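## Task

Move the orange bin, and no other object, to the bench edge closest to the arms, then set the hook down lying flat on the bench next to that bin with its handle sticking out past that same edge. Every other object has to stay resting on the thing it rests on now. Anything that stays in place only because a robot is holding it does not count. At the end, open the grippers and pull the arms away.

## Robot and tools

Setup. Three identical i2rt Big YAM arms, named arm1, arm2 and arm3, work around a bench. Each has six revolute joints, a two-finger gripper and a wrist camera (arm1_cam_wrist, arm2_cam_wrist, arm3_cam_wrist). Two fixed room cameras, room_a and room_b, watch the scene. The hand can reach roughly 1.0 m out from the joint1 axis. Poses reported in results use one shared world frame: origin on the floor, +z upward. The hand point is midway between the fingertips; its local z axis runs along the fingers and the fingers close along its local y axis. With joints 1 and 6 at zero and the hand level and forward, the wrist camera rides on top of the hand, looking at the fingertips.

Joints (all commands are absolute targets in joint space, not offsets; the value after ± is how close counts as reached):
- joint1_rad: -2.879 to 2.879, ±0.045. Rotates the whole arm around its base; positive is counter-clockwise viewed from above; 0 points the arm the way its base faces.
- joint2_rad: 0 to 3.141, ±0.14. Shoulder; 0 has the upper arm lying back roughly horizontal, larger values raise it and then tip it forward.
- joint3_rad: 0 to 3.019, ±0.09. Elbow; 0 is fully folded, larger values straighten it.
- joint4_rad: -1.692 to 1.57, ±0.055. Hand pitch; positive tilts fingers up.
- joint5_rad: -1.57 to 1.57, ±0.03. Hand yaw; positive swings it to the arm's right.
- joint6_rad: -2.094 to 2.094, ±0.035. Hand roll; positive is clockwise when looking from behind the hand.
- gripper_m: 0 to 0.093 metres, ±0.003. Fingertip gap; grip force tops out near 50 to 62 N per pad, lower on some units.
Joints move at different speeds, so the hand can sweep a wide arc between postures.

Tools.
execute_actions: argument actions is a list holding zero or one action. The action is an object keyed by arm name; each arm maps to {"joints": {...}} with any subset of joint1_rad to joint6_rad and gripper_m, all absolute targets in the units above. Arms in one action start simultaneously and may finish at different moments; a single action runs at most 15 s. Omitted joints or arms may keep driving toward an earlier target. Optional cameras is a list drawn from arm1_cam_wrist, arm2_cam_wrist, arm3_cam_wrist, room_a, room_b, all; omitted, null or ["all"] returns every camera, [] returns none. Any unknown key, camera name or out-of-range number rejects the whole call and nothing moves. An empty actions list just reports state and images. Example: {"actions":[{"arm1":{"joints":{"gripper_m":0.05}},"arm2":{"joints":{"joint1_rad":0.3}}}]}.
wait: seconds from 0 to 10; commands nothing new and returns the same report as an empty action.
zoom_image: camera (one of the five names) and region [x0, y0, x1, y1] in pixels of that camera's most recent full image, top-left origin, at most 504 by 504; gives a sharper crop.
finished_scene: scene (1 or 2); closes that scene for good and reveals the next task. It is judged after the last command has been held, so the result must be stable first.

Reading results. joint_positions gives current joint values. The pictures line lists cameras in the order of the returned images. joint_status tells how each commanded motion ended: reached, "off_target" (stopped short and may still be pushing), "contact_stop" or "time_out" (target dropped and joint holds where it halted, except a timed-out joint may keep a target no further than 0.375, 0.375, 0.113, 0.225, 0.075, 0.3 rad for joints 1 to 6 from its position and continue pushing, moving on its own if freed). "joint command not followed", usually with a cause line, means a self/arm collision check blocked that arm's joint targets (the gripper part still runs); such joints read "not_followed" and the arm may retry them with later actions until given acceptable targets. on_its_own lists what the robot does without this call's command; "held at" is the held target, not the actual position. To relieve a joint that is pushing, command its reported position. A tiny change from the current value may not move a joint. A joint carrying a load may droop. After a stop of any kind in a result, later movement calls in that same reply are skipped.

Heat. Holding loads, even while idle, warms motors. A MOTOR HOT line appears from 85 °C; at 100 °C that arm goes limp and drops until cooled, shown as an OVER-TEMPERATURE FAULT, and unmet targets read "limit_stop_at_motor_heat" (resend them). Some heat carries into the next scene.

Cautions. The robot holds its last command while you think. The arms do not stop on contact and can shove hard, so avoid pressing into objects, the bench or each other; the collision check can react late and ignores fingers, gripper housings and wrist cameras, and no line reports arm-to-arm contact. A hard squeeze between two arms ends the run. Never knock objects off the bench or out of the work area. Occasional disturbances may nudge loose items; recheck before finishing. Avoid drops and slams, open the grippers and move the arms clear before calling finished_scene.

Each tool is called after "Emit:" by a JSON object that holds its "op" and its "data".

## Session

Emit:
{"op": "execute_actions", "data": {"actions": []}}

Scene clock: 0.00 s.
arm1.joint_positions: joint1_rad=-0.245 joint2_rad=+0.297 joint3_rad=+1.641 joint4_rad=-1.527 joint5_rad=+0.157 joint6_rad=+0.290 gripper_m=+0.095
arm1.joint_status: not commanded
arm1.hand: x=-0.9065 y=-0.0154 z=+1.4407 quat_wxyz=(-0.477, +0.351, -0.677, -0.436) (m; scene frame)
arm2.joint_positions: joint1_rad=-0.153 joint2_rad=+0.575 joint3_rad=+1.529 joint4_rad=-1.175 joint5_rad=-0.086 joint6_rad=-0.747 gripper_m=+0.095
arm2.joint_status: not commanded
arm2.hand: x=+0.0323 y=+0.2011 z=+1.3800 quat_wxyz=(-0.582, +0.695, -0.362, -0.217) (m; scene frame)
arm3.joint_positions: joint1_rad=+0.889 joint2_rad=+0.523 joint3_rad=+1.532 joint4_rad=-1.284 joint5_rad=-0.236 joint6_rad=-0.582 gripper_m=+0.095
arm3.joint_status: not commanded
arm3.hand: x=+0.7782 y=+0.1003 z=+1.4227 quat_wxyz=(-0.307, +0.796, -0.012, -0.521) (m; scene frame)
pictures: arm1_cam_wrist, arm2_cam_wrist, arm3_cam_wrist, room_a, room_b
Images, in order (width x height): arm1_cam_wrist 616x616, arm2_cam_wrist 616x616, arm3_cam_wrist 616x616, room_a 896x504, room_b 896x504.

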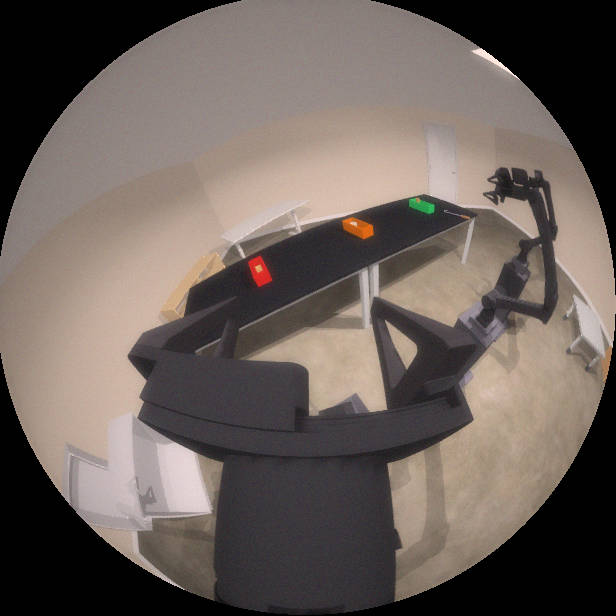

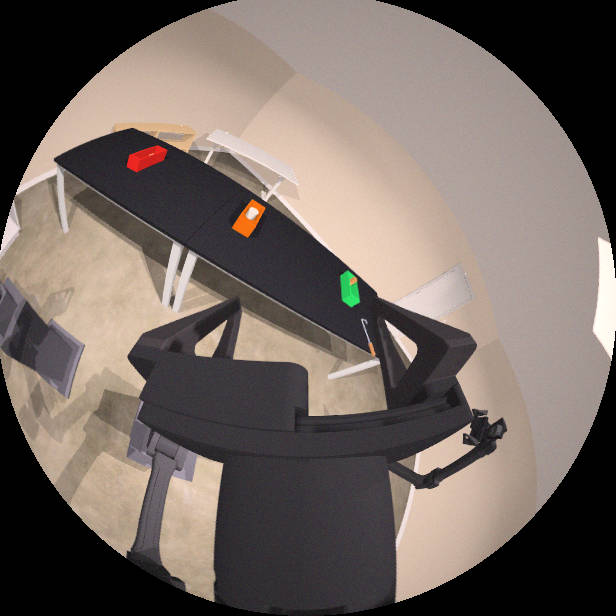

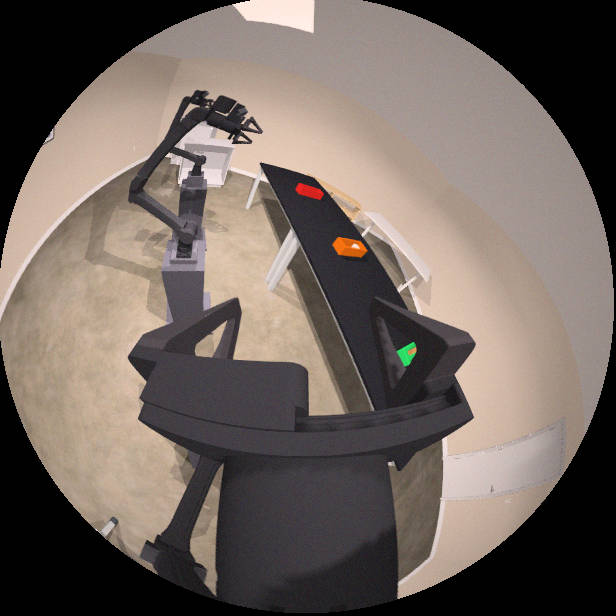

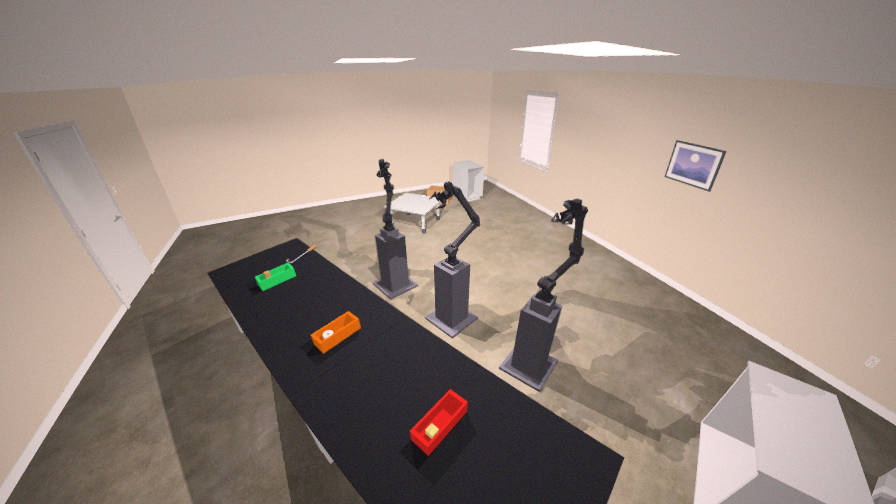

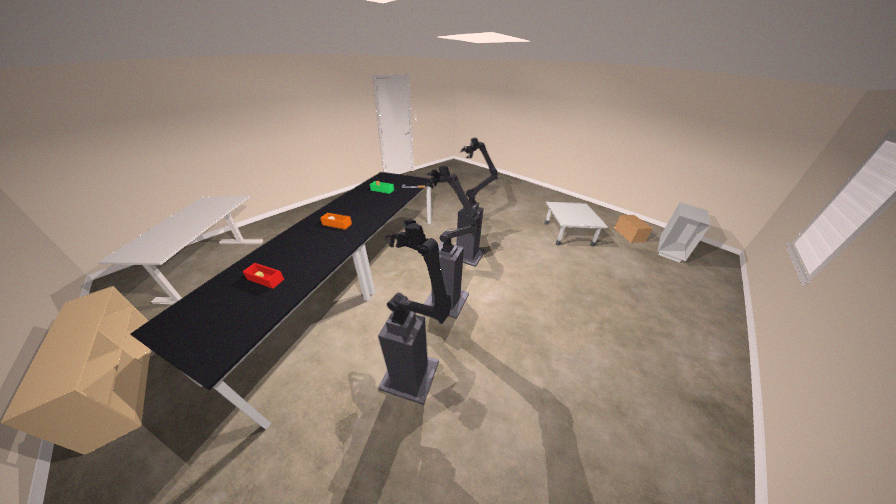

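Emit:
{"op": "execute_actions", "data": {"actions": [{"arm3":{"joints":{"joint1_rad":-0.64,"joint5_rad":-0.75,"joint6_rad":0,"joint2_rad":2.31,"joint3_rad":1.21,"joint4_rad":1.14}},"arm2":{"joints":{"joint1_rad":0,"joint2_rad":1.0,"joint3_rad":1.0,"joint4_rad":-0.3,"joint5_rad":0.6,"joint6_rad":0}}}], "cameras": ["arm3_cam_wrist","arm2_cam_wrist"]}}

Scene clock: 6.80 s.
arm1.joint_positions: joint1_rad=-0.245 joint2_rad=+0.297 joint3_rad=+1.641 joint4_rad=-1.527 joint5_rad=+0.157 joint6_rad=+0.290 gripper_m=+0.095
arm1.joint_status: not commanded
arm1.hand: x=-0.9065 y=-0.0154 z=+1.4407 quat_wxyz=(-0.477, +0.351, -0.677, -0.436) (m; scene frame)
arm2.joint_positions: joint1_rad=-0.009 joint2_rad=+0.996 joint3_rad=+0.981 joint4_rad=-0.325 joint5_rad=+0.598 joint6_rad=-0.013 gripper_m=+0.095
arm2.joint_status: all done
arm2.hand: x=+0.1332 y=+0.4501 z=+1.1345 quat_wxyz=(-0.568, +0.417, -0.683, -0.193) (m; scene frame)
arm3.joint_positions: joint1_rad=-0.647 joint2_rad=+2.308 joint3_rad=+1.210 joint4_rad=+1.124 joint5_rad=-0.747 joint6_rad=-0.012 gripper_m=+0.095
arm3.joint_status: all done
arm3.hand: x=+1.3209 y=+0.6002 z=+0.8183 quat_wxyz=(-0.516, +0.502, -0.490, -0.493) (m; scene frame)
pictures: arm2_cam_wrist, arm3_cam_wrist
Images, in order (width x height): arm2_cam_wrist 616x616, arm3_cam_wrist 616x616.

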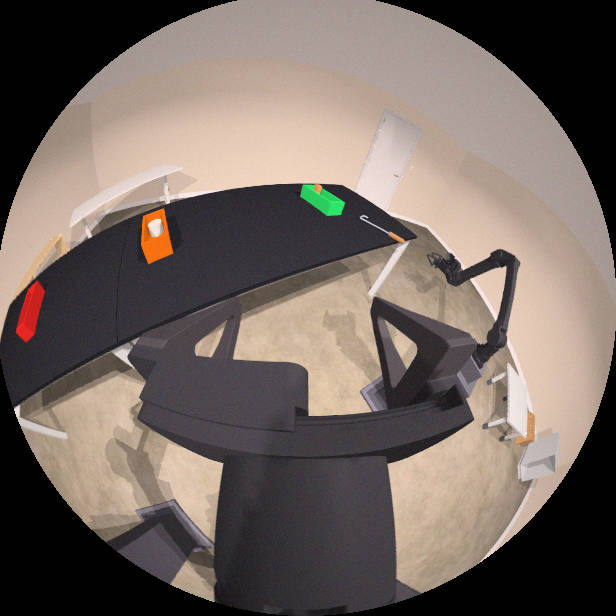

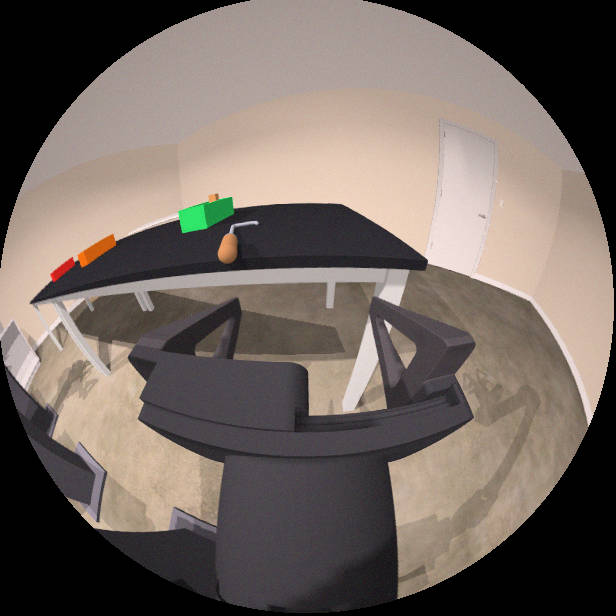

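Emit:
{"op": "execute_actions", "data": {"actions": [{"arm3":{"joints":{"joint1_rad":-0.43,"joint5_rad":-0.79,"joint2_rad":2.39,"joint3_rad":1.42,"joint4_rad":1.0}}}], "cameras": ["arm3_cam_wrist"]}}

Scene clock: 10.33 s.
arm1.joint_positions: joint1_rad=-0.245 joint2_rad=+0.297 joint3_rad=+1.641 joint4_rad=-1.527 joint5_rad=+0.157 joint6_rad=+0.290 gripper_m=+0.095
arm1.joint_status: not commanded
arm1.hand: x=-0.9065 y=-0.0154 z=+1.4407 quat_wxyz=(-0.477, +0.351, -0.677, -0.436) (m; scene frame)
arm2.joint_positions: joint1_rad=-0.009 joint2_rad=+0.996 joint3_rad=+0.981 joint4_rad=-0.325 joint5_rad=+0.598 joint6_rad=-0.013 gripper_m=+0.095
arm2.joint_status: not commanded
arm2.hand: x=+0.1332 y=+0.4501 z=+1.1345 quat_wxyz=(-0.568, +0.417, -0.683, -0.193) (m; scene frame)
arm3.joint_positions: joint1_rad=-0.431 joint2_rad=+2.383 joint3_rad=+1.386 joint4_rad=+1.004 joint5_rad=-0.789 joint6_rad=-0.012 gripper_m=+0.095
arm3.joint_status: all done
arm3.hand: x=+1.2044 y=+0.7129 z=+0.8093 quat_wxyz=(-0.441, +0.562, -0.428, -0.554) (m; scene frame)
pictures: arm3_cam_wrist
Images, in order (width x height): arm3_cam_wrist 616x616.

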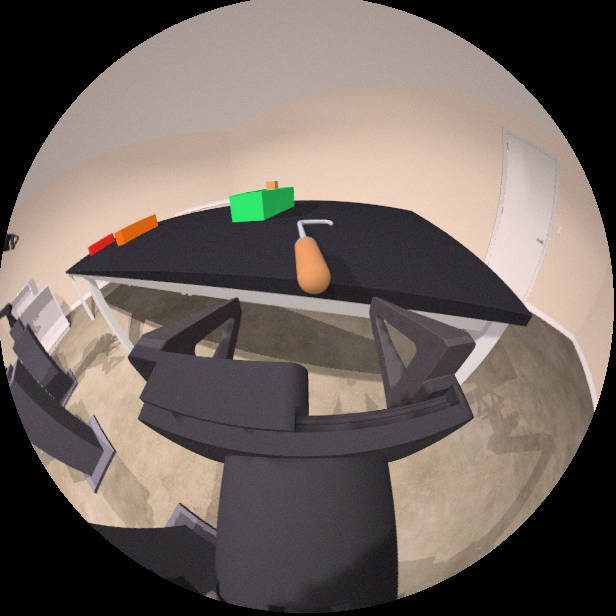

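Emit:
{"op": "execute_actions", "data": {"actions": [{"arm3":{"joints":{"joint1_rad":-0.346,"joint2_rad":2.52,"joint3_rad":1.72,"joint4_rad":0.83}}}], "cameras": ["arm3_cam_wrist"]}}

Scene clock: 14.90 s.
arm1.joint_positions: joint1_rad=-0.245 joint2_rad=+0.297 joint3_rad=+1.641 joint4_rad=-1.527 joint5_rad=+0.157 joint6_rad=+0.290 gripper_m=+0.095
arm1.joint_status: not commanded
arm1.hand: x=-0.9065 y=-0.0154 z=+1.4407 quat_wxyz=(-0.477, +0.351, -0.677, -0.436) (m; scene frame)
arm2.joint_positions: joint1_rad=-0.009 joint2_rad=+0.996 joint3_rad=+0.981 joint4_rad=-0.325 joint5_rad=+0.598 joint6_rad=-0.013 gripper_m=+0.095
arm2.joint_status: not commanded
arm2.hand: x=+0.1332 y=+0.4501 z=+1.1345 quat_wxyz=(-0.568, +0.417, -0.683, -0.193) (m; scene frame)
arm3.joint_positions: joint1_rad=-0.348 joint2_rad=+2.514 joint3_rad=+1.616 joint4_rad=+0.830 joint5_rad=-0.800 joint6_rad=-0.010 gripper_m=+0.095
arm3.joint_status: joint3_rad time_out (moved +0.230 of +0.334); the others done
arm3.on_its_own: joint3_rad reads +1.616 and still pushes toward +1.720 since a time_out
arm3.hand: x=+1.1681 y=+0.7824 z=+0.7727 quat_wxyz=(-0.387, +0.585, -0.428, -0.570) (m; scene frame)
pictures: arm3_cam_wrist
Images, in order (width x height): arm3_cam_wrist 616x616.

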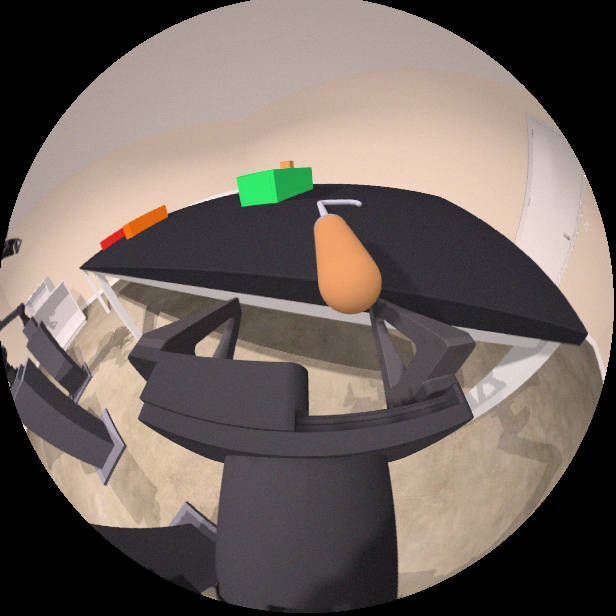

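Emit:
{"op": "execute_actions", "data": {"actions": [{"arm3":{"joints":{"joint1_rad":-0.385,"joint3_rad":1.62}}}], "cameras": []}}

Emit:
{"op": "execute_actions", "data": {"actions": [{"arm3":{"joints":{"joint2_rad":2.42}}}], "cameras": ["arm3_cam_wrist"]}}

Scene clock: 18.20 s.
arm1.joint_positions: joint1_rad=-0.245 joint2_rad=+0.297 joint3_rad=+1.641 joint4_rad=-1.527 joint5_rad=+0.157 joint6_rad=+0.290 gripper_m=+0.095
arm1.joint_status: not commanded
arm1.hand: x=-0.9065 y=-0.0154 z=+1.4407 quat_wxyz=(-0.477, +0.351, -0.677, -0.436) (m; scene frame)
arm2.joint_positions: joint1_rad=-0.009 joint2_rad=+0.996 joint3_rad=+0.981 joint4_rad=-0.325 joint5_rad=+0.598 joint6_rad=-0.013 gripper_m=+0.095
arm2.joint_status: not commanded
arm2.hand: x=+0.1332 y=+0.4501 z=+1.1345 quat_wxyz=(-0.568, +0.417, -0.683, -0.193) (m; scene frame)
arm3.joint_positions: joint1_rad=-0.383 joint2_rad=+2.514 joint3_rad=+1.616 joint4_rad=+0.830 joint5_rad=-0.793 joint6_rad=-0.010 gripper_m=+0.095
arm3.joint_status: all done
arm3.hand: x=+1.1964 y=+0.7736 z=+0.7728 quat_wxyz=(-0.399, +0.576, -0.440, -0.562) (m; scene frame)
pictures: none
No camera images: the call's "cameras" was empty. Leave "cameras" out to get every camera's image.

Scene clock: 19.37 s.
arm1.joint_positions: joint1_rad=-0.245 joint2_rad=+0.297 joint3_rad=+1.641 joint4_rad=-1.527 joint5_rad=+0.157 joint6_rad=+0.290 gripper_m=+0.095
arm1.joint_status: not commanded
arm1.hand: x=-0.9065 y=-0.0154 z=+1.4407 quat_wxyz=(-0.477, +0.351, -0.677, -0.436) (m; scene frame)
arm2.joint_positions: joint1_rad=-0.009 joint2_rad=+0.996 joint3_rad=+0.981 joint4_rad=-0.325 joint5_rad=+0.598 joint6_rad=-0.013 gripper_m=+0.095
arm2.joint_status: not commanded
arm2.hand: x=+0.1332 y=+0.4501 z=+1.1345 quat_wxyz=(-0.568, +0.417, -0.683, -0.193) (m; scene frame)
arm3.joint_positions: joint1_rad=-0.383 joint2_rad=+2.433 joint3_rad=+1.616 joint4_rad=+0.830 joint5_rad=-0.793 joint6_rad=-0.010 gripper_m=+0.095
arm3.joint_status: all done
arm3.hand: x=+1.2005 y=+0.7818 z=+0.8365 quat_wxyz=(-0.428, +0.572, -0.412, -0.566) (m; scene frame)
pictures: arm3_cam_wrist
Images, in order (width x height): arm3_cam_wrist 616x616.

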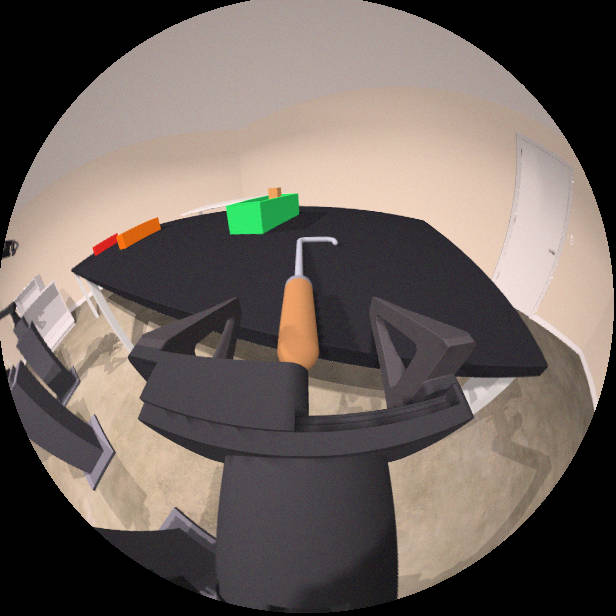

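Lower ~3 cm while narrowing.

Emit:
{"op": "execute_actions", "data": {"actions": [{"arm3":{"joints":{"joint2_rad":2.485,"joint4_rad":0.86,"joint1_rad":-0.368,"gripper_m":0.06}}}], "cameras": ["arm3_cam_wrist"]}}

Scene clock: 21.80 s.
arm1.joint_positions: joint1_rad=-0.245 joint2_rad=+0.297 joint3_rad=+1.641 joint4_rad=-1.527 joint5_rad=+0.157 joint6_rad=+0.290 gripper_m=+0.095
arm1.joint_status: not commanded
arm1.hand: x=-0.9065 y=-0.0154 z=+1.4407 quat_wxyz=(-0.477, +0.351, -0.677, -0.436) (m; scene frame)
arm2.joint_positions: joint1_rad=-0.009 joint2_rad=+0.996 joint3_rad=+0.981 joint4_rad=-0.325 joint5_rad=+0.598 joint6_rad=-0.013 gripper_m=+0.095
arm2.joint_status: not commanded
arm2.hand: x=+0.1332 y=+0.4501 z=+1.1345 quat_wxyz=(-0.568, +0.417, -0.683, -0.193) (m; scene frame)
arm3.joint_positions: joint1_rad=-0.379 joint2_rad=+2.465 joint3_rad=+1.616 joint4_rad=+0.845 joint5_rad=-0.793 joint6_rad=-0.010 gripper_m=+0.060
arm3.joint_status: all done
arm3.hand: x=+1.1954 y=+0.7805 z=+0.8146 quat_wxyz=(-0.421, +0.574, -0.416, -0.566) (m; scene frame)
pictures: arm3_cam_wrist
Images, in order (width x height): arm3_cam_wrist 616x616.

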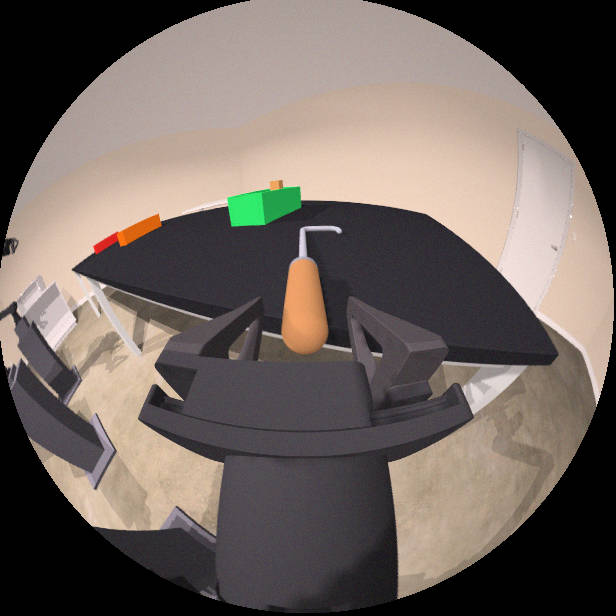

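Emit:
{"op": "execute_actions", "data": {"actions": [{"arm3":{"joints":{"joint2_rad":2.535,"joint3_rad":1.78,"joint4_rad":0.77,"joint1_rad":-0.34,"joint5_rad":-0.755}}}], "cameras": ["arm3_cam_wrist"]}}

Scene clock: 25.00 s.
arm1.joint_positions: joint1_rad=-0.245 joint2_rad=+0.297 joint3_rad=+1.641 joint4_rad=-1.527 joint5_rad=+0.157 joint6_rad=+0.290 gripper_m=+0.095
arm1.joint_status: not commanded
arm1.hand: x=-0.9065 y=-0.0154 z=+1.4407 quat_wxyz=(-0.477, +0.351, -0.677, -0.436) (m; scene frame)
arm2.joint_positions: joint1_rad=-0.009 joint2_rad=+0.996 joint3_rad=+0.981 joint4_rad=-0.325 joint5_rad=+0.598 joint6_rad=-0.013 gripper_m=+0.095
arm2.joint_status: not commanded
arm2.hand: x=+0.1332 y=+0.4501 z=+1.1345 quat_wxyz=(-0.568, +0.417, -0.683, -0.193) (m; scene frame)
arm3.joint_positions: joint1_rad=-0.346 joint2_rad=+2.515 joint3_rad=+1.735 joint4_rad=+0.775 joint5_rad=-0.759 joint6_rad=-0.012 gripper_m=+0.060
arm3.joint_status: all done
arm3.hand: x=+1.1886 y=+0.8157 z=+0.8151 quat_wxyz=(-0.422, +0.574, -0.417, -0.565) (m; scene frame)
pictures: arm3_cam_wrist
Images, in order (width x height): arm3_cam_wrist 616x616.

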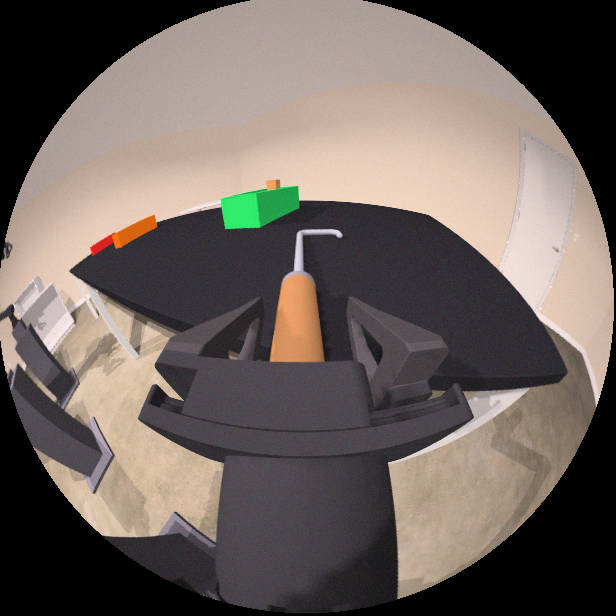

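Emit:
{"op": "execute_actions", "data": {"actions": [{"arm3":{"joints":{"joint4_rad":0.74,"gripper_m":0}}}], "cameras": []}}

Emit:
{"op": "execute_actions", "data": {"actions": [{"arm3":{"joints":{"joint2_rad":2.43,"joint4_rad":0.8}}}], "cameras": ["arm3_cam_wrist"]}}

Emit:
{"op": "execute_actions", "data": {"actions": [{"arm3":{"joints":{"joint6_rad":1.57}}}], "cameras": ["arm3_cam_wrist"]}}

Scene clock: 29.40 s.
arm1.joint_positions: joint1_rad=-0.245 joint2_rad=+0.297 joint3_rad=+1.641 joint4_rad=-1.527 joint5_rad=+0.157 joint6_rad=+0.290 gripper_m=+0.095
arm1.joint_status: not commanded
arm1.hand: x=-0.9065 y=-0.0154 z=+1.4407 quat_wxyz=(-0.477, +0.351, -0.677, -0.436) (m; scene frame)
arm2.joint_positions: joint1_rad=-0.009 joint2_rad=+0.996 joint3_rad=+0.981 joint4_rad=-0.325 joint5_rad=+0.598 joint6_rad=-0.013 gripper_m=+0.095
arm2.joint_status: not commanded
arm2.hand: x=+0.1332 y=+0.4501 z=+1.1345 quat_wxyz=(-0.568, +0.417, -0.683, -0.193) (m; scene frame)
arm3.joint_positions: joint1_rad=-0.345 joint2_rad=+2.515 joint3_rad=+1.736 joint4_rad=+0.753 joint5_rad=-0.759 joint6_rad=-0.011 gripper_m=+0.031
arm3.joint_status: gripper_m off_target (ended at +0.031, target +0.000); the others done
arm3.hand: x=+1.1876 y=+0.8161 z=+0.8112 quat_wxyz=(-0.413, +0.575, -0.424, -0.564) (m; scene frame)
pictures: none
No camera images: the call's "cameras" was empty. Leave "cameras" out to get every camera's image.

Scene clock: 30.23 s.
arm1.joint_positions: joint1_rad=-0.245 joint2_rad=+0.297 joint3_rad=+1.641 joint4_rad=-1.527 joint5_rad=+0.157 joint6_rad=+0.290 gripper_m=+0.095
arm1.joint_status: not commanded
arm1.hand: x=-0.9065 y=-0.0154 z=+1.4407 quat_wxyz=(-0.477, +0.351, -0.677, -0.436) (m; scene frame)
arm2.joint_positions: joint1_rad=-0.009 joint2_rad=+0.996 joint3_rad=+0.981 joint4_rad=-0.325 joint5_rad=+0.598 joint6_rad=-0.013 gripper_m=+0.095
arm2.joint_status: not commanded
arm2.hand: x=+0.1332 y=+0.4501 z=+1.1345 quat_wxyz=(-0.568, +0.417, -0.683, -0.193) (m; scene frame)
arm3.joint_positions: joint1_rad=-0.345 joint2_rad=+2.500 joint3_rad=+1.736 joint4_rad=+0.768 joint5_rad=-0.758 joint6_rad=-0.011 gripper_m=+0.031
arm3.joint_status: all done
arm3.hand: x=+1.1884 y=+0.8175 z=+0.8257 quat_wxyz=(-0.424, +0.573, -0.414, -0.566) (m; scene frame)
pictures: arm3_cam_wrist
Images, in order (width x height): arm3_cam_wrist 616x616.

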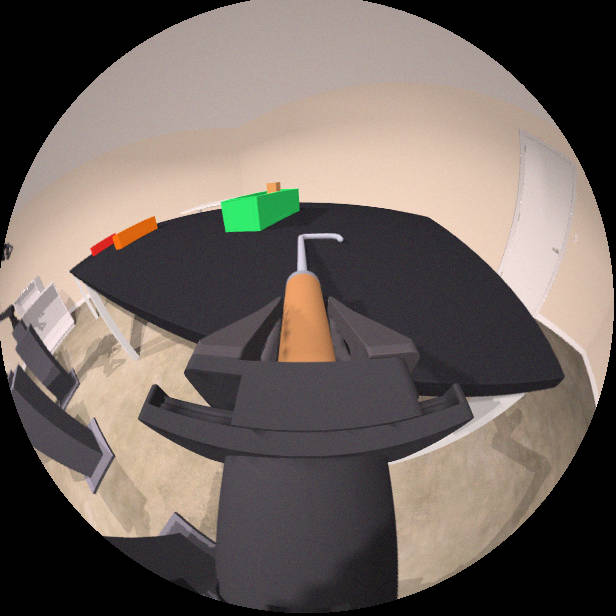

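Scene clock: 32.40 s.
arm1.joint_positions: joint1_rad=-0.245 joint2_rad=+0.297 joint3_rad=+1.641 joint4_rad=-1.527 joint5_rad=+0.157 joint6_rad=+0.290 gripper_m=+0.095
arm1.joint_status: not commanded
arm1.hand: x=-0.9065 y=-0.0154 z=+1.4407 quat_wxyz=(-0.477, +0.351, -0.677, -0.436) (m; scene frame)
arm2.joint_positions: joint1_rad=-0.009 joint2_rad=+0.996 joint3_rad=+0.981 joint4_rad=-0.325 joint5_rad=+0.598 joint6_rad=-0.013 gripper_m=+0.095
arm2.joint_status: not commanded
arm2.hand: x=+0.1332 y=+0.4501 z=+1.1345 quat_wxyz=(-0.568, +0.417, -0.683, -0.193) (m; scene frame)
arm3.joint_positions: joint1_rad=-0.345 joint2_rad=+2.470 joint3_rad=+1.736 joint4_rad=+0.789 joint5_rad=-0.749 joint6_rad=+1.548 gripper_m=+0.031
arm3.joint_status: all done
arm3.hand: x=+1.1907 y=+0.8200 z=+0.8551 quat_wxyz=(+0.083, +0.124, -0.683, -0.715) (m; scene frame)
pictures: arm3_cam_wrist
Images, in order (width x height): arm3_cam_wrist 616x616.

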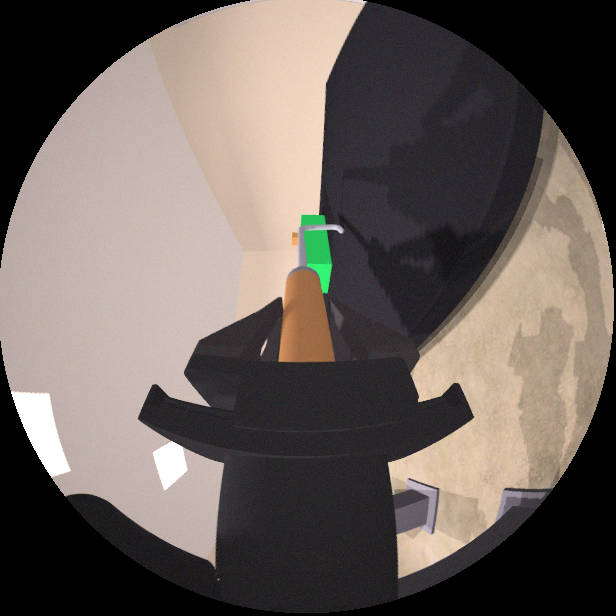

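Emit:
{"op": "execute_actions", "data": {"actions": [{"arm3":{"joints":{"joint2_rad":2.2}}}], "cameras": []}}

Emit:
{"op": "execute_actions", "data": {"actions": [{"arm3":{"joints":{"joint1_rad":0.78,"joint5_rad":0.67}}}], "cameras": []}}

Emit:
{"op": "execute_actions", "data": {"actions": [{"arm3":{"joints":{"joint2_rad":2.45}}}], "cameras": ["arm3_cam_wrist"]}}

Emit:
{"op": "execute_actions", "data": {"actions": [{"arm3":{"joints":{"joint6_rad":0}}}], "cameras": ["arm3_cam_wrist"]}}

Scene clock: 36.03 s.
arm1.joint_positions: joint1_rad=-0.245 joint2_rad=+0.297 joint3_rad=+1.641 joint4_rad=-1.527 joint5_rad=+0.157 joint6_rad=+0.290 gripper_m=+0.095
arm1.joint_status: not commanded
arm1.hand: x=-0.9065 y=-0.0154 z=+1.4407 quat_wxyz=(-0.477, +0.351, -0.677, -0.436) (m; scene frame)
arm2.joint_positions: joint1_rad=-0.009 joint2_rad=+0.996 joint3_rad=+0.981 joint4_rad=-0.325 joint5_rad=+0.598 joint6_rad=-0.013 gripper_m=+0.095
arm2.joint_status: not commanded
arm2.hand: x=+0.1332 y=+0.4501 z=+1.1345 quat_wxyz=(-0.568, +0.417, -0.683, -0.193) (m; scene frame)
arm3.joint_positions: joint1_rad=-0.345 joint2_rad=+2.217 joint3_rad=+1.736 joint4_rad=+0.776 joint5_rad=-0.757 joint6_rad=+1.553 gripper_m=+0.031
arm3.joint_status: all done
arm3.hand: x=+1.1842 y=+0.8112 z=+1.0600 quat_wxyz=(+0.038, +0.171, -0.605, -0.776) (m; scene frame)
pictures: none
No camera images: the call's "cameras" was empty. Leave "cameras" out to get every camera's image.

Scene clock: 38.40 s.
arm1.joint_positions: joint1_rad=-0.245 joint2_rad=+0.297 joint3_rad=+1.641 joint4_rad=-1.527 joint5_rad=+0.157 joint6_rad=+0.290 gripper_m=+0.095
arm1.joint_status: not commanded
arm1.hand: x=-0.9065 y=-0.0154 z=+1.4407 quat_wxyz=(-0.477, +0.351, -0.677, -0.436) (m; scene frame)
arm2.joint_positions: joint1_rad=-0.009 joint2_rad=+0.996 joint3_rad=+0.981 joint4_rad=-0.325 joint5_rad=+0.598 joint6_rad=-0.013 gripper_m=+0.095
arm2.joint_status: not commanded
arm2.hand: x=+0.1332 y=+0.4501 z=+1.1345 quat_wxyz=(-0.568, +0.417, -0.683, -0.193) (m; scene frame)
arm3.joint_positions: joint1_rad=+0.780 joint2_rad=+2.224 joint3_rad=+1.736 joint4_rad=+0.769 joint5_rad=+0.675 joint6_rad=+1.554 gripper_m=+0.031
arm3.joint_status: all done
arm3.hand: x=+0.4842 y=+0.7399 z=+1.0522 quat_wxyz=(+0.051, -0.057, -0.624, -0.778) (m; scene frame)
pictures: none
No camera images: the call's "cameras" was empty. Leave "cameras" out to get every camera's image.

Scene clock: 39.50 s.
arm1.joint_positions: joint1_rad=-0.245 joint2_rad=+0.297 joint3_rad=+1.641 joint4_rad=-1.527 joint5_rad=+0.157 joint6_rad=+0.290 gripper_m=+0.095
arm1.joint_status: not commanded
arm1.hand: x=-0.9065 y=-0.0154 z=+1.4407 quat_wxyz=(-0.477, +0.351, -0.677, -0.436) (m; scene frame)
arm2.joint_positions: joint1_rad=-0.009 joint2_rad=+0.996 joint3_rad=+0.981 joint4_rad=-0.325 joint5_rad=+0.598 joint6_rad=-0.013 gripper_m=+0.095
arm2.joint_status: not commanded
arm2.hand: x=+0.1332 y=+0.4501 z=+1.1345 quat_wxyz=(-0.568, +0.417, -0.683, -0.193) (m; scene frame)
arm3.joint_positions: joint1_rad=+0.779 joint2_rad=+2.477 joint3_rad=+1.737 joint4_rad=+0.806 joint5_rad=+0.673 joint6_rad=+1.561 gripper_m=+0.031
arm3.joint_status: all done
arm3.hand: x=+0.4806 y=+0.7469 z=+0.8509 quat_wxyz=(+0.008, -0.012, -0.689, -0.725) (m; scene frame)
pictures: arm3_cam_wrist
Images, in order (width x height): arm3_cam_wrist 616x616.

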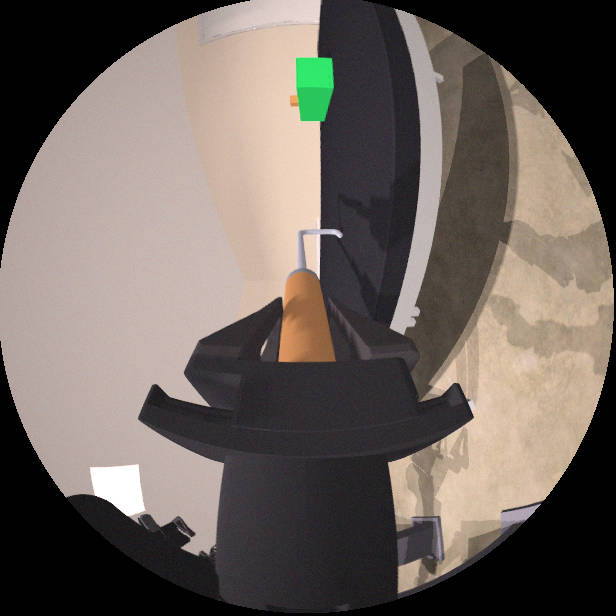

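Scene clock: 41.70 s.
arm1.joint_positions: joint1_rad=-0.245 joint2_rad=+0.297 joint3_rad=+1.641 joint4_rad=-1.527 joint5_rad=+0.157 joint6_rad=+0.290 gripper_m=+0.095
arm1.joint_status: not commanded
arm1.hand: x=-0.9065 y=-0.0154 z=+1.4407 quat_wxyz=(-0.477, +0.351, -0.677, -0.436) (m; scene frame)
arm2.joint_positions: joint1_rad=-0.009 joint2_rad=+0.996 joint3_rad=+0.981 joint4_rad=-0.325 joint5_rad=+0.598 joint6_rad=-0.013 gripper_m=+0.095
arm2.joint_status: not commanded
arm2.hand: x=+0.1332 y=+0.4501 z=+1.1345 quat_wxyz=(-0.568, +0.417, -0.683, -0.193) (m; scene frame)
arm3.joint_positions: joint1_rad=+0.782 joint2_rad=+2.477 joint3_rad=+1.737 joint4_rad=+0.782 joint5_rad=+0.665 joint6_rad=+0.014 gripper_m=+0.031
arm3.joint_status: all done
arm3.hand: x=+0.4768 y=+0.7457 z=+0.8461 quat_wxyz=(-0.498, +0.484, -0.499, -0.518) (m; scene frame)
pictures: arm3_cam_wrist
Images, in order (width x height): arm3_cam_wrist 616x616.

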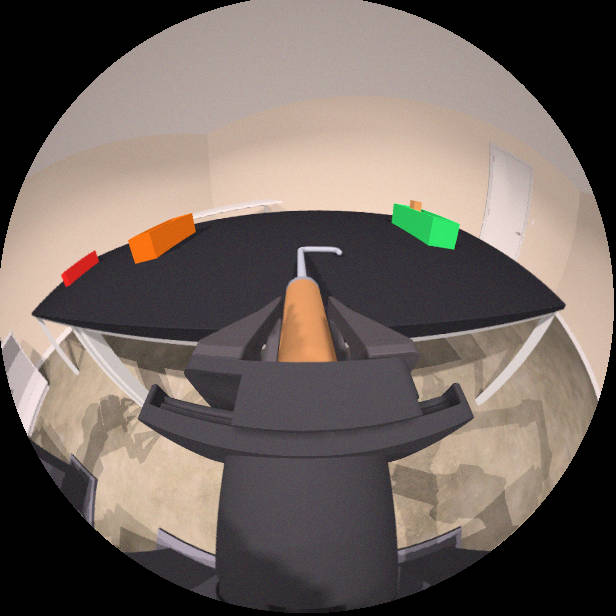

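Emit:
{"op": "execute_actions", "data": {"actions": [{"arm3":{"joints":{"joint2_rad":2.535}}}], "cameras": []}}

Emit:
{"op": "execute_actions", "data": {"actions": [{"arm3":{"joints":{"gripper_m":0.093}}}], "cameras": ["arm3_cam_wrist"]}}

Emit:
{"op": "execute_actions", "data": {"actions": [{"arm3":{"joints":{"joint2_rad":2.2}}}], "cameras": []}}

Emit:
{"op": "execute_actions", "data": {"actions": [{"arm3":{"joints":{"joint2_rad":1.0,"joint3_rad":1.0,"joint1_rad":0,"joint4_rad":-0.3,"joint5_rad":-0.8}},"arm2":{"joints":{"joint1_rad":-0.1,"joint2_rad":2.0,"joint3_rad":1.88,"joint4_rad":0.65,"joint5_rad":-0.76}}}], "cameras": []}}

Emit:
{"op": "execute_actions", "data": {"actions": [{"arm2":{"joints":{"joint1_rad":-0.645,"joint2_rad":2.36}}}], "cameras": ["arm2_cam_wrist"]}}

Scene clock: 48.63 s.
arm1.joint_positions: joint1_rad=-0.245 joint2_rad=+0.297 joint3_rad=+1.641 joint4_rad=-1.527 joint5_rad=+0.157 joint6_rad=+0.290 gripper_m=+0.095
arm1.joint_status: not commanded
arm1.hand: x=-0.9065 y=-0.0154 z=+1.4407 quat_wxyz=(-0.477, +0.351, -0.677, -0.436) (m; scene frame)
arm2.joint_positions: joint1_rad=-0.009 joint2_rad=+0.996 joint3_rad=+0.981 joint4_rad=-0.325 joint5_rad=+0.598 joint6_rad=-0.013 gripper_m=+0.095
arm2.joint_status: not commanded
arm2.hand: x=+0.1332 y=+0.4501 z=+1.1345 quat_wxyz=(-0.568, +0.417, -0.683, -0.193) (m; scene frame)
arm3.joint_positions: joint1_rad=+0.782 joint2_rad=+2.519 joint3_rad=+1.737 joint4_rad=+0.793 joint5_rad=+0.664 joint6_rad=+0.012 gripper_m=+0.031
arm3.joint_status: all done
arm3.hand: x=+0.4791 y=+0.7428 z=+0.8132 quat_wxyz=(-0.497, +0.496, -0.500, -0.507) (m; scene frame)
pictures: none
No camera images: the call's "cameras" was empty. Leave "cameras" out to get every camera's image.

Scene clock: 49.33 s.
arm1.joint_positions: joint1_rad=-0.245 joint2_rad=+0.297 joint3_rad=+1.641 joint4_rad=-1.527 joint5_rad=+0.157 joint6_rad=+0.290 gripper_m=+0.095
arm1.joint_status: not commanded
arm1.hand: x=-0.9065 y=-0.0154 z=+1.4407 quat_wxyz=(-0.477, +0.351, -0.677, -0.436) (m; scene frame)
arm2.joint_positions: joint1_rad=-0.009 joint2_rad=+0.996 joint3_rad=+0.981 joint4_rad=-0.325 joint5_rad=+0.598 joint6_rad=-0.013 gripper_m=+0.095
arm2.joint_status: not commanded
arm2.hand: x=+0.1332 y=+0.4501 z=+1.1345 quat_wxyz=(-0.568, +0.417, -0.683, -0.193) (m; scene frame)
arm3.joint_positions: joint1_rad=+0.782 joint2_rad=+2.519 joint3_rad=+1.737 joint4_rad=+0.793 joint5_rad=+0.666 joint6_rad=+0.012 gripper_m=+0.093
arm3.joint_status: all done
arm3.hand: x=+0.4794 y=+0.7428 z=+0.8132 quat_wxyz=(-0.497, +0.496, -0.500, -0.507) (m; scene frame)
pictures: arm3_cam_wrist
Images, in order (width x height): arm3_cam_wrist 616x616.

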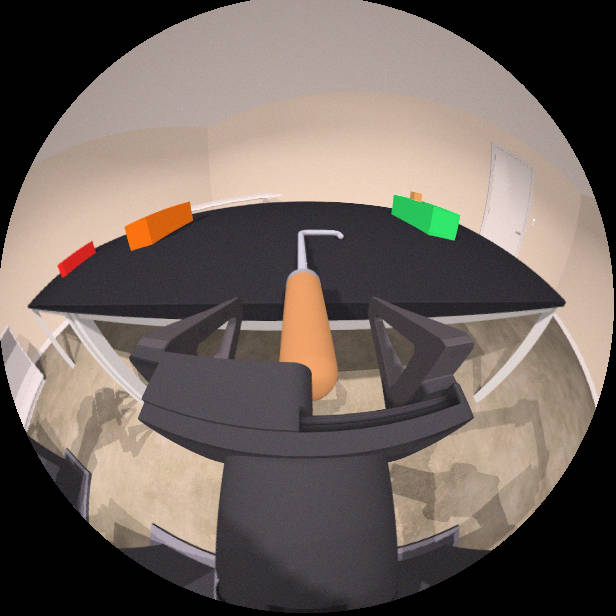

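Scene clock: 50.80 s.
arm1.joint_positions: joint1_rad=-0.245 joint2_rad=+0.297 joint3_rad=+1.641 joint4_rad=-1.527 joint5_rad=+0.157 joint6_rad=+0.290 gripper_m=+0.095
arm1.joint_status: not commanded
arm1.hand: x=-0.9065 y=-0.0154 z=+1.4407 quat_wxyz=(-0.477, +0.351, -0.677, -0.436) (m; scene frame)
arm2.joint_positions: joint1_rad=-0.009 joint2_rad=+0.996 joint3_rad=+0.981 joint4_rad=-0.325 joint5_rad=+0.598 joint6_rad=-0.013 gripper_m=+0.095
arm2.joint_status: not commanded
arm2.hand: x=+0.1332 y=+0.4501 z=+1.1345 quat_wxyz=(-0.568, +0.417, -0.683, -0.193) (m; scene frame)
arm3.joint_positions: joint1_rad=+0.782 joint2_rad=+2.183 joint3_rad=+1.765 joint4_rad=+0.801 joint5_rad=+0.667 joint6_rad=+0.012 gripper_m=+0.093
arm3.joint_status: all done
arm3.hand: x=+0.4851 y=+0.7346 z=+1.1080 quat_wxyz=(-0.503, +0.358, -0.476, -0.627) (m; scene frame)
pictures: none
No camera images: the call's "cameras" was empty. Leave "cameras" out to get every camera's image.

Scene clock: 52.60 s.
arm1.joint_positions: joint1_rad=-0.245 joint2_rad=+0.297 joint3_rad=+1.641 joint4_rad=-1.527 joint5_rad=+0.157 joint6_rad=+0.290 gripper_m=+0.095
arm1.joint_status: not commanded
arm1.hand: x=-0.9065 y=-0.0154 z=+1.4407 quat_wxyz=(-0.477, +0.351, -0.677, -0.436) (m; scene frame)
arm2.joint_positions: joint1_rad=-0.100 joint2_rad=+2.021 joint3_rad=+1.812 joint4_rad=+0.627 joint5_rad=-0.758 joint6_rad=-0.011 gripper_m=+0.095
arm2.joint_status: all done
arm2.hand: x=+0.0153 y=+0.8113 z=+1.1661 quat_wxyz=(-0.463, +0.570, -0.182, -0.654) (m; scene frame)
arm3.joint_positions: joint1_rad=-0.004 joint2_rad=+1.001 joint3_rad=+1.008 joint4_rad=-0.294 joint5_rad=-0.796 joint6_rad=+0.010 gripper_m=+0.093
arm3.joint_status: all done
arm3.hand: x=+0.8514 y=+0.4660 z=+1.2198 quat_wxyz=(-0.203, +0.664, -0.400, -0.598) (m; scene frame)
pictures: none
No camera images: the call's "cameras" was empty. Leave "cameras" out to get every camera's image.

Scene clock: 54.53 s.
arm1.joint_positions: joint1_rad=-0.245 joint2_rad=+0.297 joint3_rad=+1.641 joint4_rad=-1.527 joint5_rad=+0.157 joint6_rad=+0.290 gripper_m=+0.095
arm1.joint_status: not commanded
arm1.hand: x=-0.9065 y=-0.0154 z=+1.4407 quat_wxyz=(-0.477, +0.351, -0.677, -0.436) (m; scene frame)
arm2.joint_positions: joint1_rad=-0.637 joint2_rad=+2.379 joint3_rad=+1.858 joint4_rad=+0.638 joint5_rad=-0.760 joint6_rad=-0.010 gripper_m=+0.095
arm2.joint_status: all done
arm2.hand: x=+0.4741 y=+0.7415 z=+0.9017 quat_wxyz=(-0.525, +0.519, -0.440, -0.511) (m; scene frame)
arm3.joint_positions: joint1_rad=-0.004 joint2_rad=+1.001 joint3_rad=+1.008 joint4_rad=-0.294 joint5_rad=-0.796 joint6_rad=+0.010 gripper_m=+0.093
arm3.joint_status: not commanded
arm3.hand: x=+0.8514 y=+0.4660 z=+1.2198 quat_wxyz=(-0.203, +0.664, -0.400, -0.598) (m; scene frame)
pictures: arm2_cam_wrist
Images, in order (width x height): arm2_cam_wrist 616x616.

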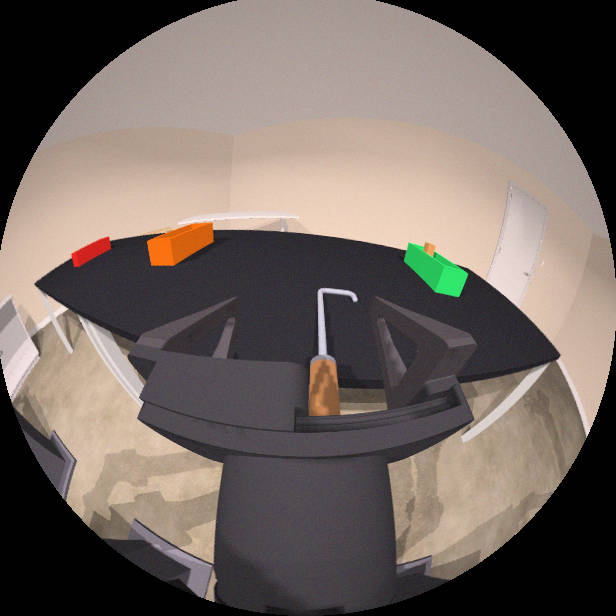

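Emit:
{"op": "execute_actions", "data": {"actions": [{"arm2":{"joints":{"joint5_rad":-0.72,"joint2_rad":2.485}}}], "cameras": ["arm2_cam_wrist"]}}

Scene clock: 57.33 s.
arm1.joint_positions: joint1_rad=-0.245 joint2_rad=+0.297 joint3_rad=+1.641 joint4_rad=-1.527 joint5_rad=+0.157 joint6_rad=+0.290 gripper_m=+0.095
arm1.joint_status: not commanded
arm1.hand: x=-0.9065 y=-0.0154 z=+1.4407 quat_wxyz=(-0.477, +0.351, -0.677, -0.436) (m; scene frame)
arm2.joint_positions: joint1_rad=-0.637 joint2_rad=+2.494 joint3_rad=+1.858 joint4_rad=+0.638 joint5_rad=-0.722 joint6_rad=-0.010 gripper_m=+0.095
arm2.joint_status: all done
arm2.hand: x=+0.4809 y=+0.7406 z=+0.8042 quat_wxyz=(-0.495, +0.513, -0.491, -0.501) (m; scene frame)
arm3.joint_positions: joint1_rad=-0.004 joint2_rad=+1.001 joint3_rad=+1.008 joint4_rad=-0.294 joint5_rad=-0.796 joint6_rad=+0.010 gripper_m=+0.093
arm3.joint_status: not commanded
arm3.hand: x=+0.8514 y=+0.4660 z=+1.2198 quat_wxyz=(-0.203, +0.664, -0.400, -0.598) (m; scene frame)
pictures: arm2_cam_wrist
Images, in order (width x height): arm2_cam_wrist 616x616.

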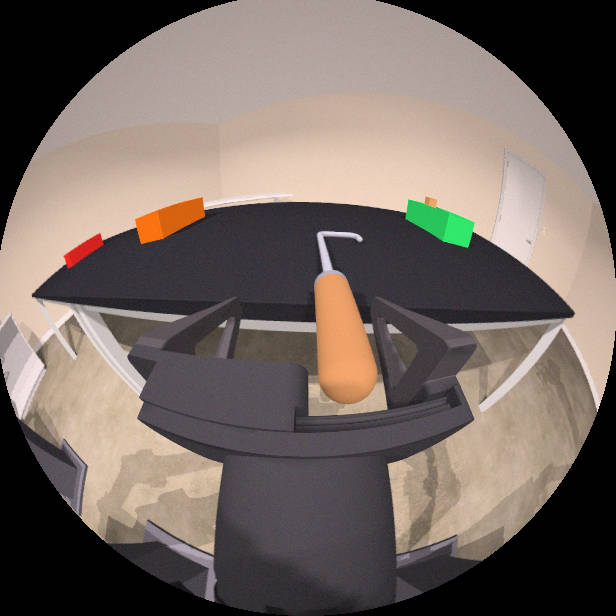

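Emit:
{"op": "execute_actions", "data": {"actions": [{"arm2":{"joints":{"joint1_rad":-0.66,"gripper_m":0}}}], "cameras": []}}

Emit:
{"op": "execute_actions", "data": {"actions": [{"arm2":{"joints":{"joint2_rad":2.40,"joint4_rad":0.68,"joint6_rad":1.57}}}], "cameras": ["arm2_cam_wrist"]}}

Emit:
{"op": "execute_actions", "data": {"actions": [{"arm2":{"joints":{"joint2_rad":2.25}}}], "cameras": []}}

Emit:
{"op": "execute_actions", "data": {"actions": [{"arm2":{"joints":{"joint1_rad":0.13,"joint5_rad":0,"joint4_rad":0.58}}}], "cameras": ["arm2_cam_wrist","arm3_cam_wrist"]}}

Scene clock: 61.83 s.
arm1.joint_positions: joint1_rad=-0.245 joint2_rad=+0.297 joint3_rad=+1.641 joint4_rad=-1.527 joint5_rad=+0.157 joint6_rad=+0.290 gripper_m=+0.095
arm1.joint_status: not commanded
arm1.hand: x=-0.9065 y=-0.0154 z=+1.4407 quat_wxyz=(-0.477, +0.351, -0.677, -0.436) (m; scene frame)
arm2.joint_positions: joint1_rad=-0.649 joint2_rad=+2.494 joint3_rad=+1.858 joint4_rad=+0.638 joint5_rad=-0.723 joint6_rad=-0.009 gripper_m=+0.031
arm2.joint_status: gripper_m off_target (ended at +0.031, target +0.000); the others done
arm2.hand: x=+0.4895 y=+0.7349 z=+0.8043 quat_wxyz=(-0.498, +0.510, -0.494, -0.498) (m; scene frame)
arm3.joint_positions: joint1_rad=-0.004 joint2_rad=+1.001 joint3_rad=+1.008 joint4_rad=-0.294 joint5_rad=-0.796 joint6_rad=+0.010 gripper_m=+0.093
arm3.joint_status: not commanded
arm3.hand: x=+0.8514 y=+0.4660 z=+1.2198 quat_wxyz=(-0.203, +0.664, -0.400, -0.598) (m; scene frame)
pictures: none
No camera images: the call's "cameras" was empty. Leave "cameras" out to get every camera's image.

Scene clock: 64.00 s.
arm1.joint_positions: joint1_rad=-0.245 joint2_rad=+0.297 joint3_rad=+1.641 joint4_rad=-1.527 joint5_rad=+0.157 joint6_rad=+0.290 gripper_m=+0.095
arm1.joint_status: not commanded
arm1.hand: x=-0.9065 y=-0.0154 z=+1.4407 quat_wxyz=(-0.477, +0.351, -0.677, -0.436) (m; scene frame)
arm2.joint_positions: joint1_rad=-0.658 joint2_rad=+2.439 joint3_rad=+1.858 joint4_rad=+0.659 joint5_rad=-0.713 joint6_rad=+1.548 gripper_m=+0.031
arm2.joint_status: all done
arm2.hand: x=+0.4982 y=+0.7321 z=+0.8558 quat_wxyz=(-0.029, +0.027, -0.689, -0.724) (m; scene frame)
arm3.joint_positions: joint1_rad=-0.004 joint2_rad=+1.001 joint3_rad=+1.008 joint4_rad=-0.294 joint5_rad=-0.796 joint6_rad=+0.010 gripper_m=+0.093
arm3.joint_status: not commanded
arm3.hand: x=+0.8514 y=+0.4660 z=+1.2198 quat_wxyz=(-0.203, +0.664, -0.400, -0.598) (m; scene frame)
pictures: arm2_cam_wrist
Images, in order (width x height): arm2_cam_wrist 616x616.

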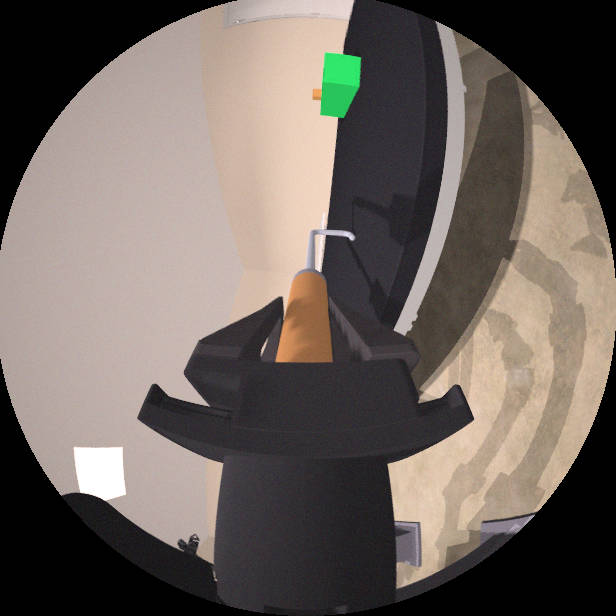

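Scene clock: 65.43 s.
arm1.joint_positions: joint1_rad=-0.245 joint2_rad=+0.297 joint3_rad=+1.641 joint4_rad=-1.527 joint5_rad=+0.157 joint6_rad=+0.290 gripper_m=+0.095
arm1.joint_status: not commanded
arm1.hand: x=-0.9065 y=-0.0154 z=+1.4407 quat_wxyz=(-0.477, +0.351, -0.677, -0.436) (m; scene frame)
arm2.joint_positions: joint1_rad=-0.658 joint2_rad=+2.288 joint3_rad=+1.855 joint4_rad=+0.659 joint5_rad=-0.724 joint6_rad=+1.552 gripper_m=+0.031
arm2.joint_status: all done
arm2.hand: x=+0.4892 y=+0.7259 z=+0.9826 quat_wxyz=(-0.058, +0.064, -0.646, -0.759) (m; scene frame)
arm3.joint_positions: joint1_rad=-0.004 joint2_rad=+1.001 joint3_rad=+1.008 joint4_rad=-0.294 joint5_rad=-0.796 joint6_rad=+0.010 gripper_m=+0.093
arm3.joint_status: not commanded
arm3.hand: x=+0.8514 y=+0.4660 z=+1.2198 quat_wxyz=(-0.203, +0.664, -0.400, -0.598) (m; scene frame)
pictures: none
No camera images: the call's "cameras" was empty. Leave "cameras" out to get every camera's image.

Scene clock: 67.90 s.
arm1.joint_positions: joint1_rad=-0.245 joint2_rad=+0.297 joint3_rad=+1.641 joint4_rad=-1.527 joint5_rad=+0.157 joint6_rad=+0.290 gripper_m=+0.095
arm1.joint_status: not commanded
arm1.hand: x=-0.9065 y=-0.0154 z=+1.4407 quat_wxyz=(-0.477, +0.351, -0.677, -0.436) (m; scene frame)
arm2.joint_positions: joint1_rad=+0.133 joint2_rad=+2.288 joint3_rad=+1.855 joint4_rad=+0.568 joint5_rad=+0.000 joint6_rad=+1.554 gripper_m=+0.031
arm2.joint_status: all done
arm2.hand: x=-0.0618 y=+0.9072 z=+0.9655 quat_wxyz=(+0.020, +0.033, -0.661, -0.750) (m; scene frame)
arm3.joint_positions: joint1_rad=-0.004 joint2_rad=+1.001 joint3_rad=+1.008 joint4_rad=-0.294 joint5_rad=-0.796 joint6_rad=+0.010 gripper_m=+0.093
arm3.joint_status: not commanded
arm3.hand: x=+0.8514 y=+0.4660 z=+1.2198 quat_wxyz=(-0.203, +0.664, -0.400, -0.598) (m; scene frame)
pictures: arm2_cam_wrist, arm3_cam_wrist
Images, in order (width x height): arm2_cam_wrist 616x616, arm3_cam_wrist 616x616.

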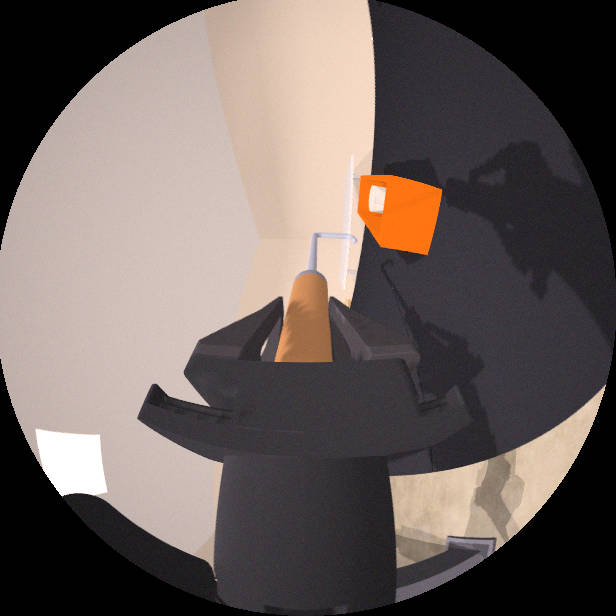

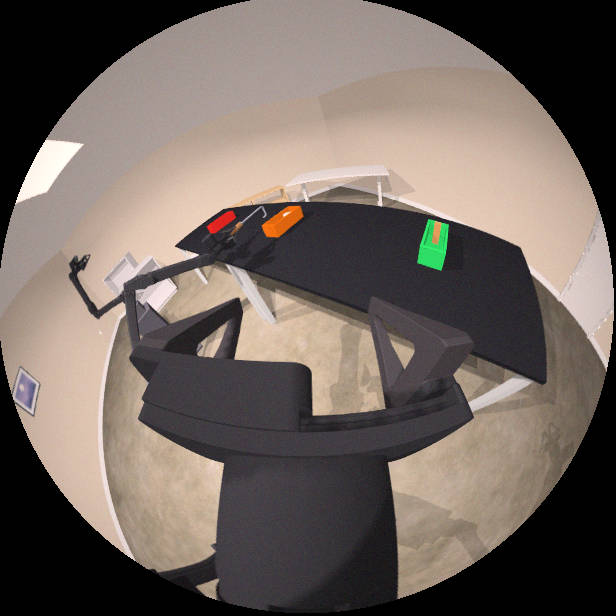

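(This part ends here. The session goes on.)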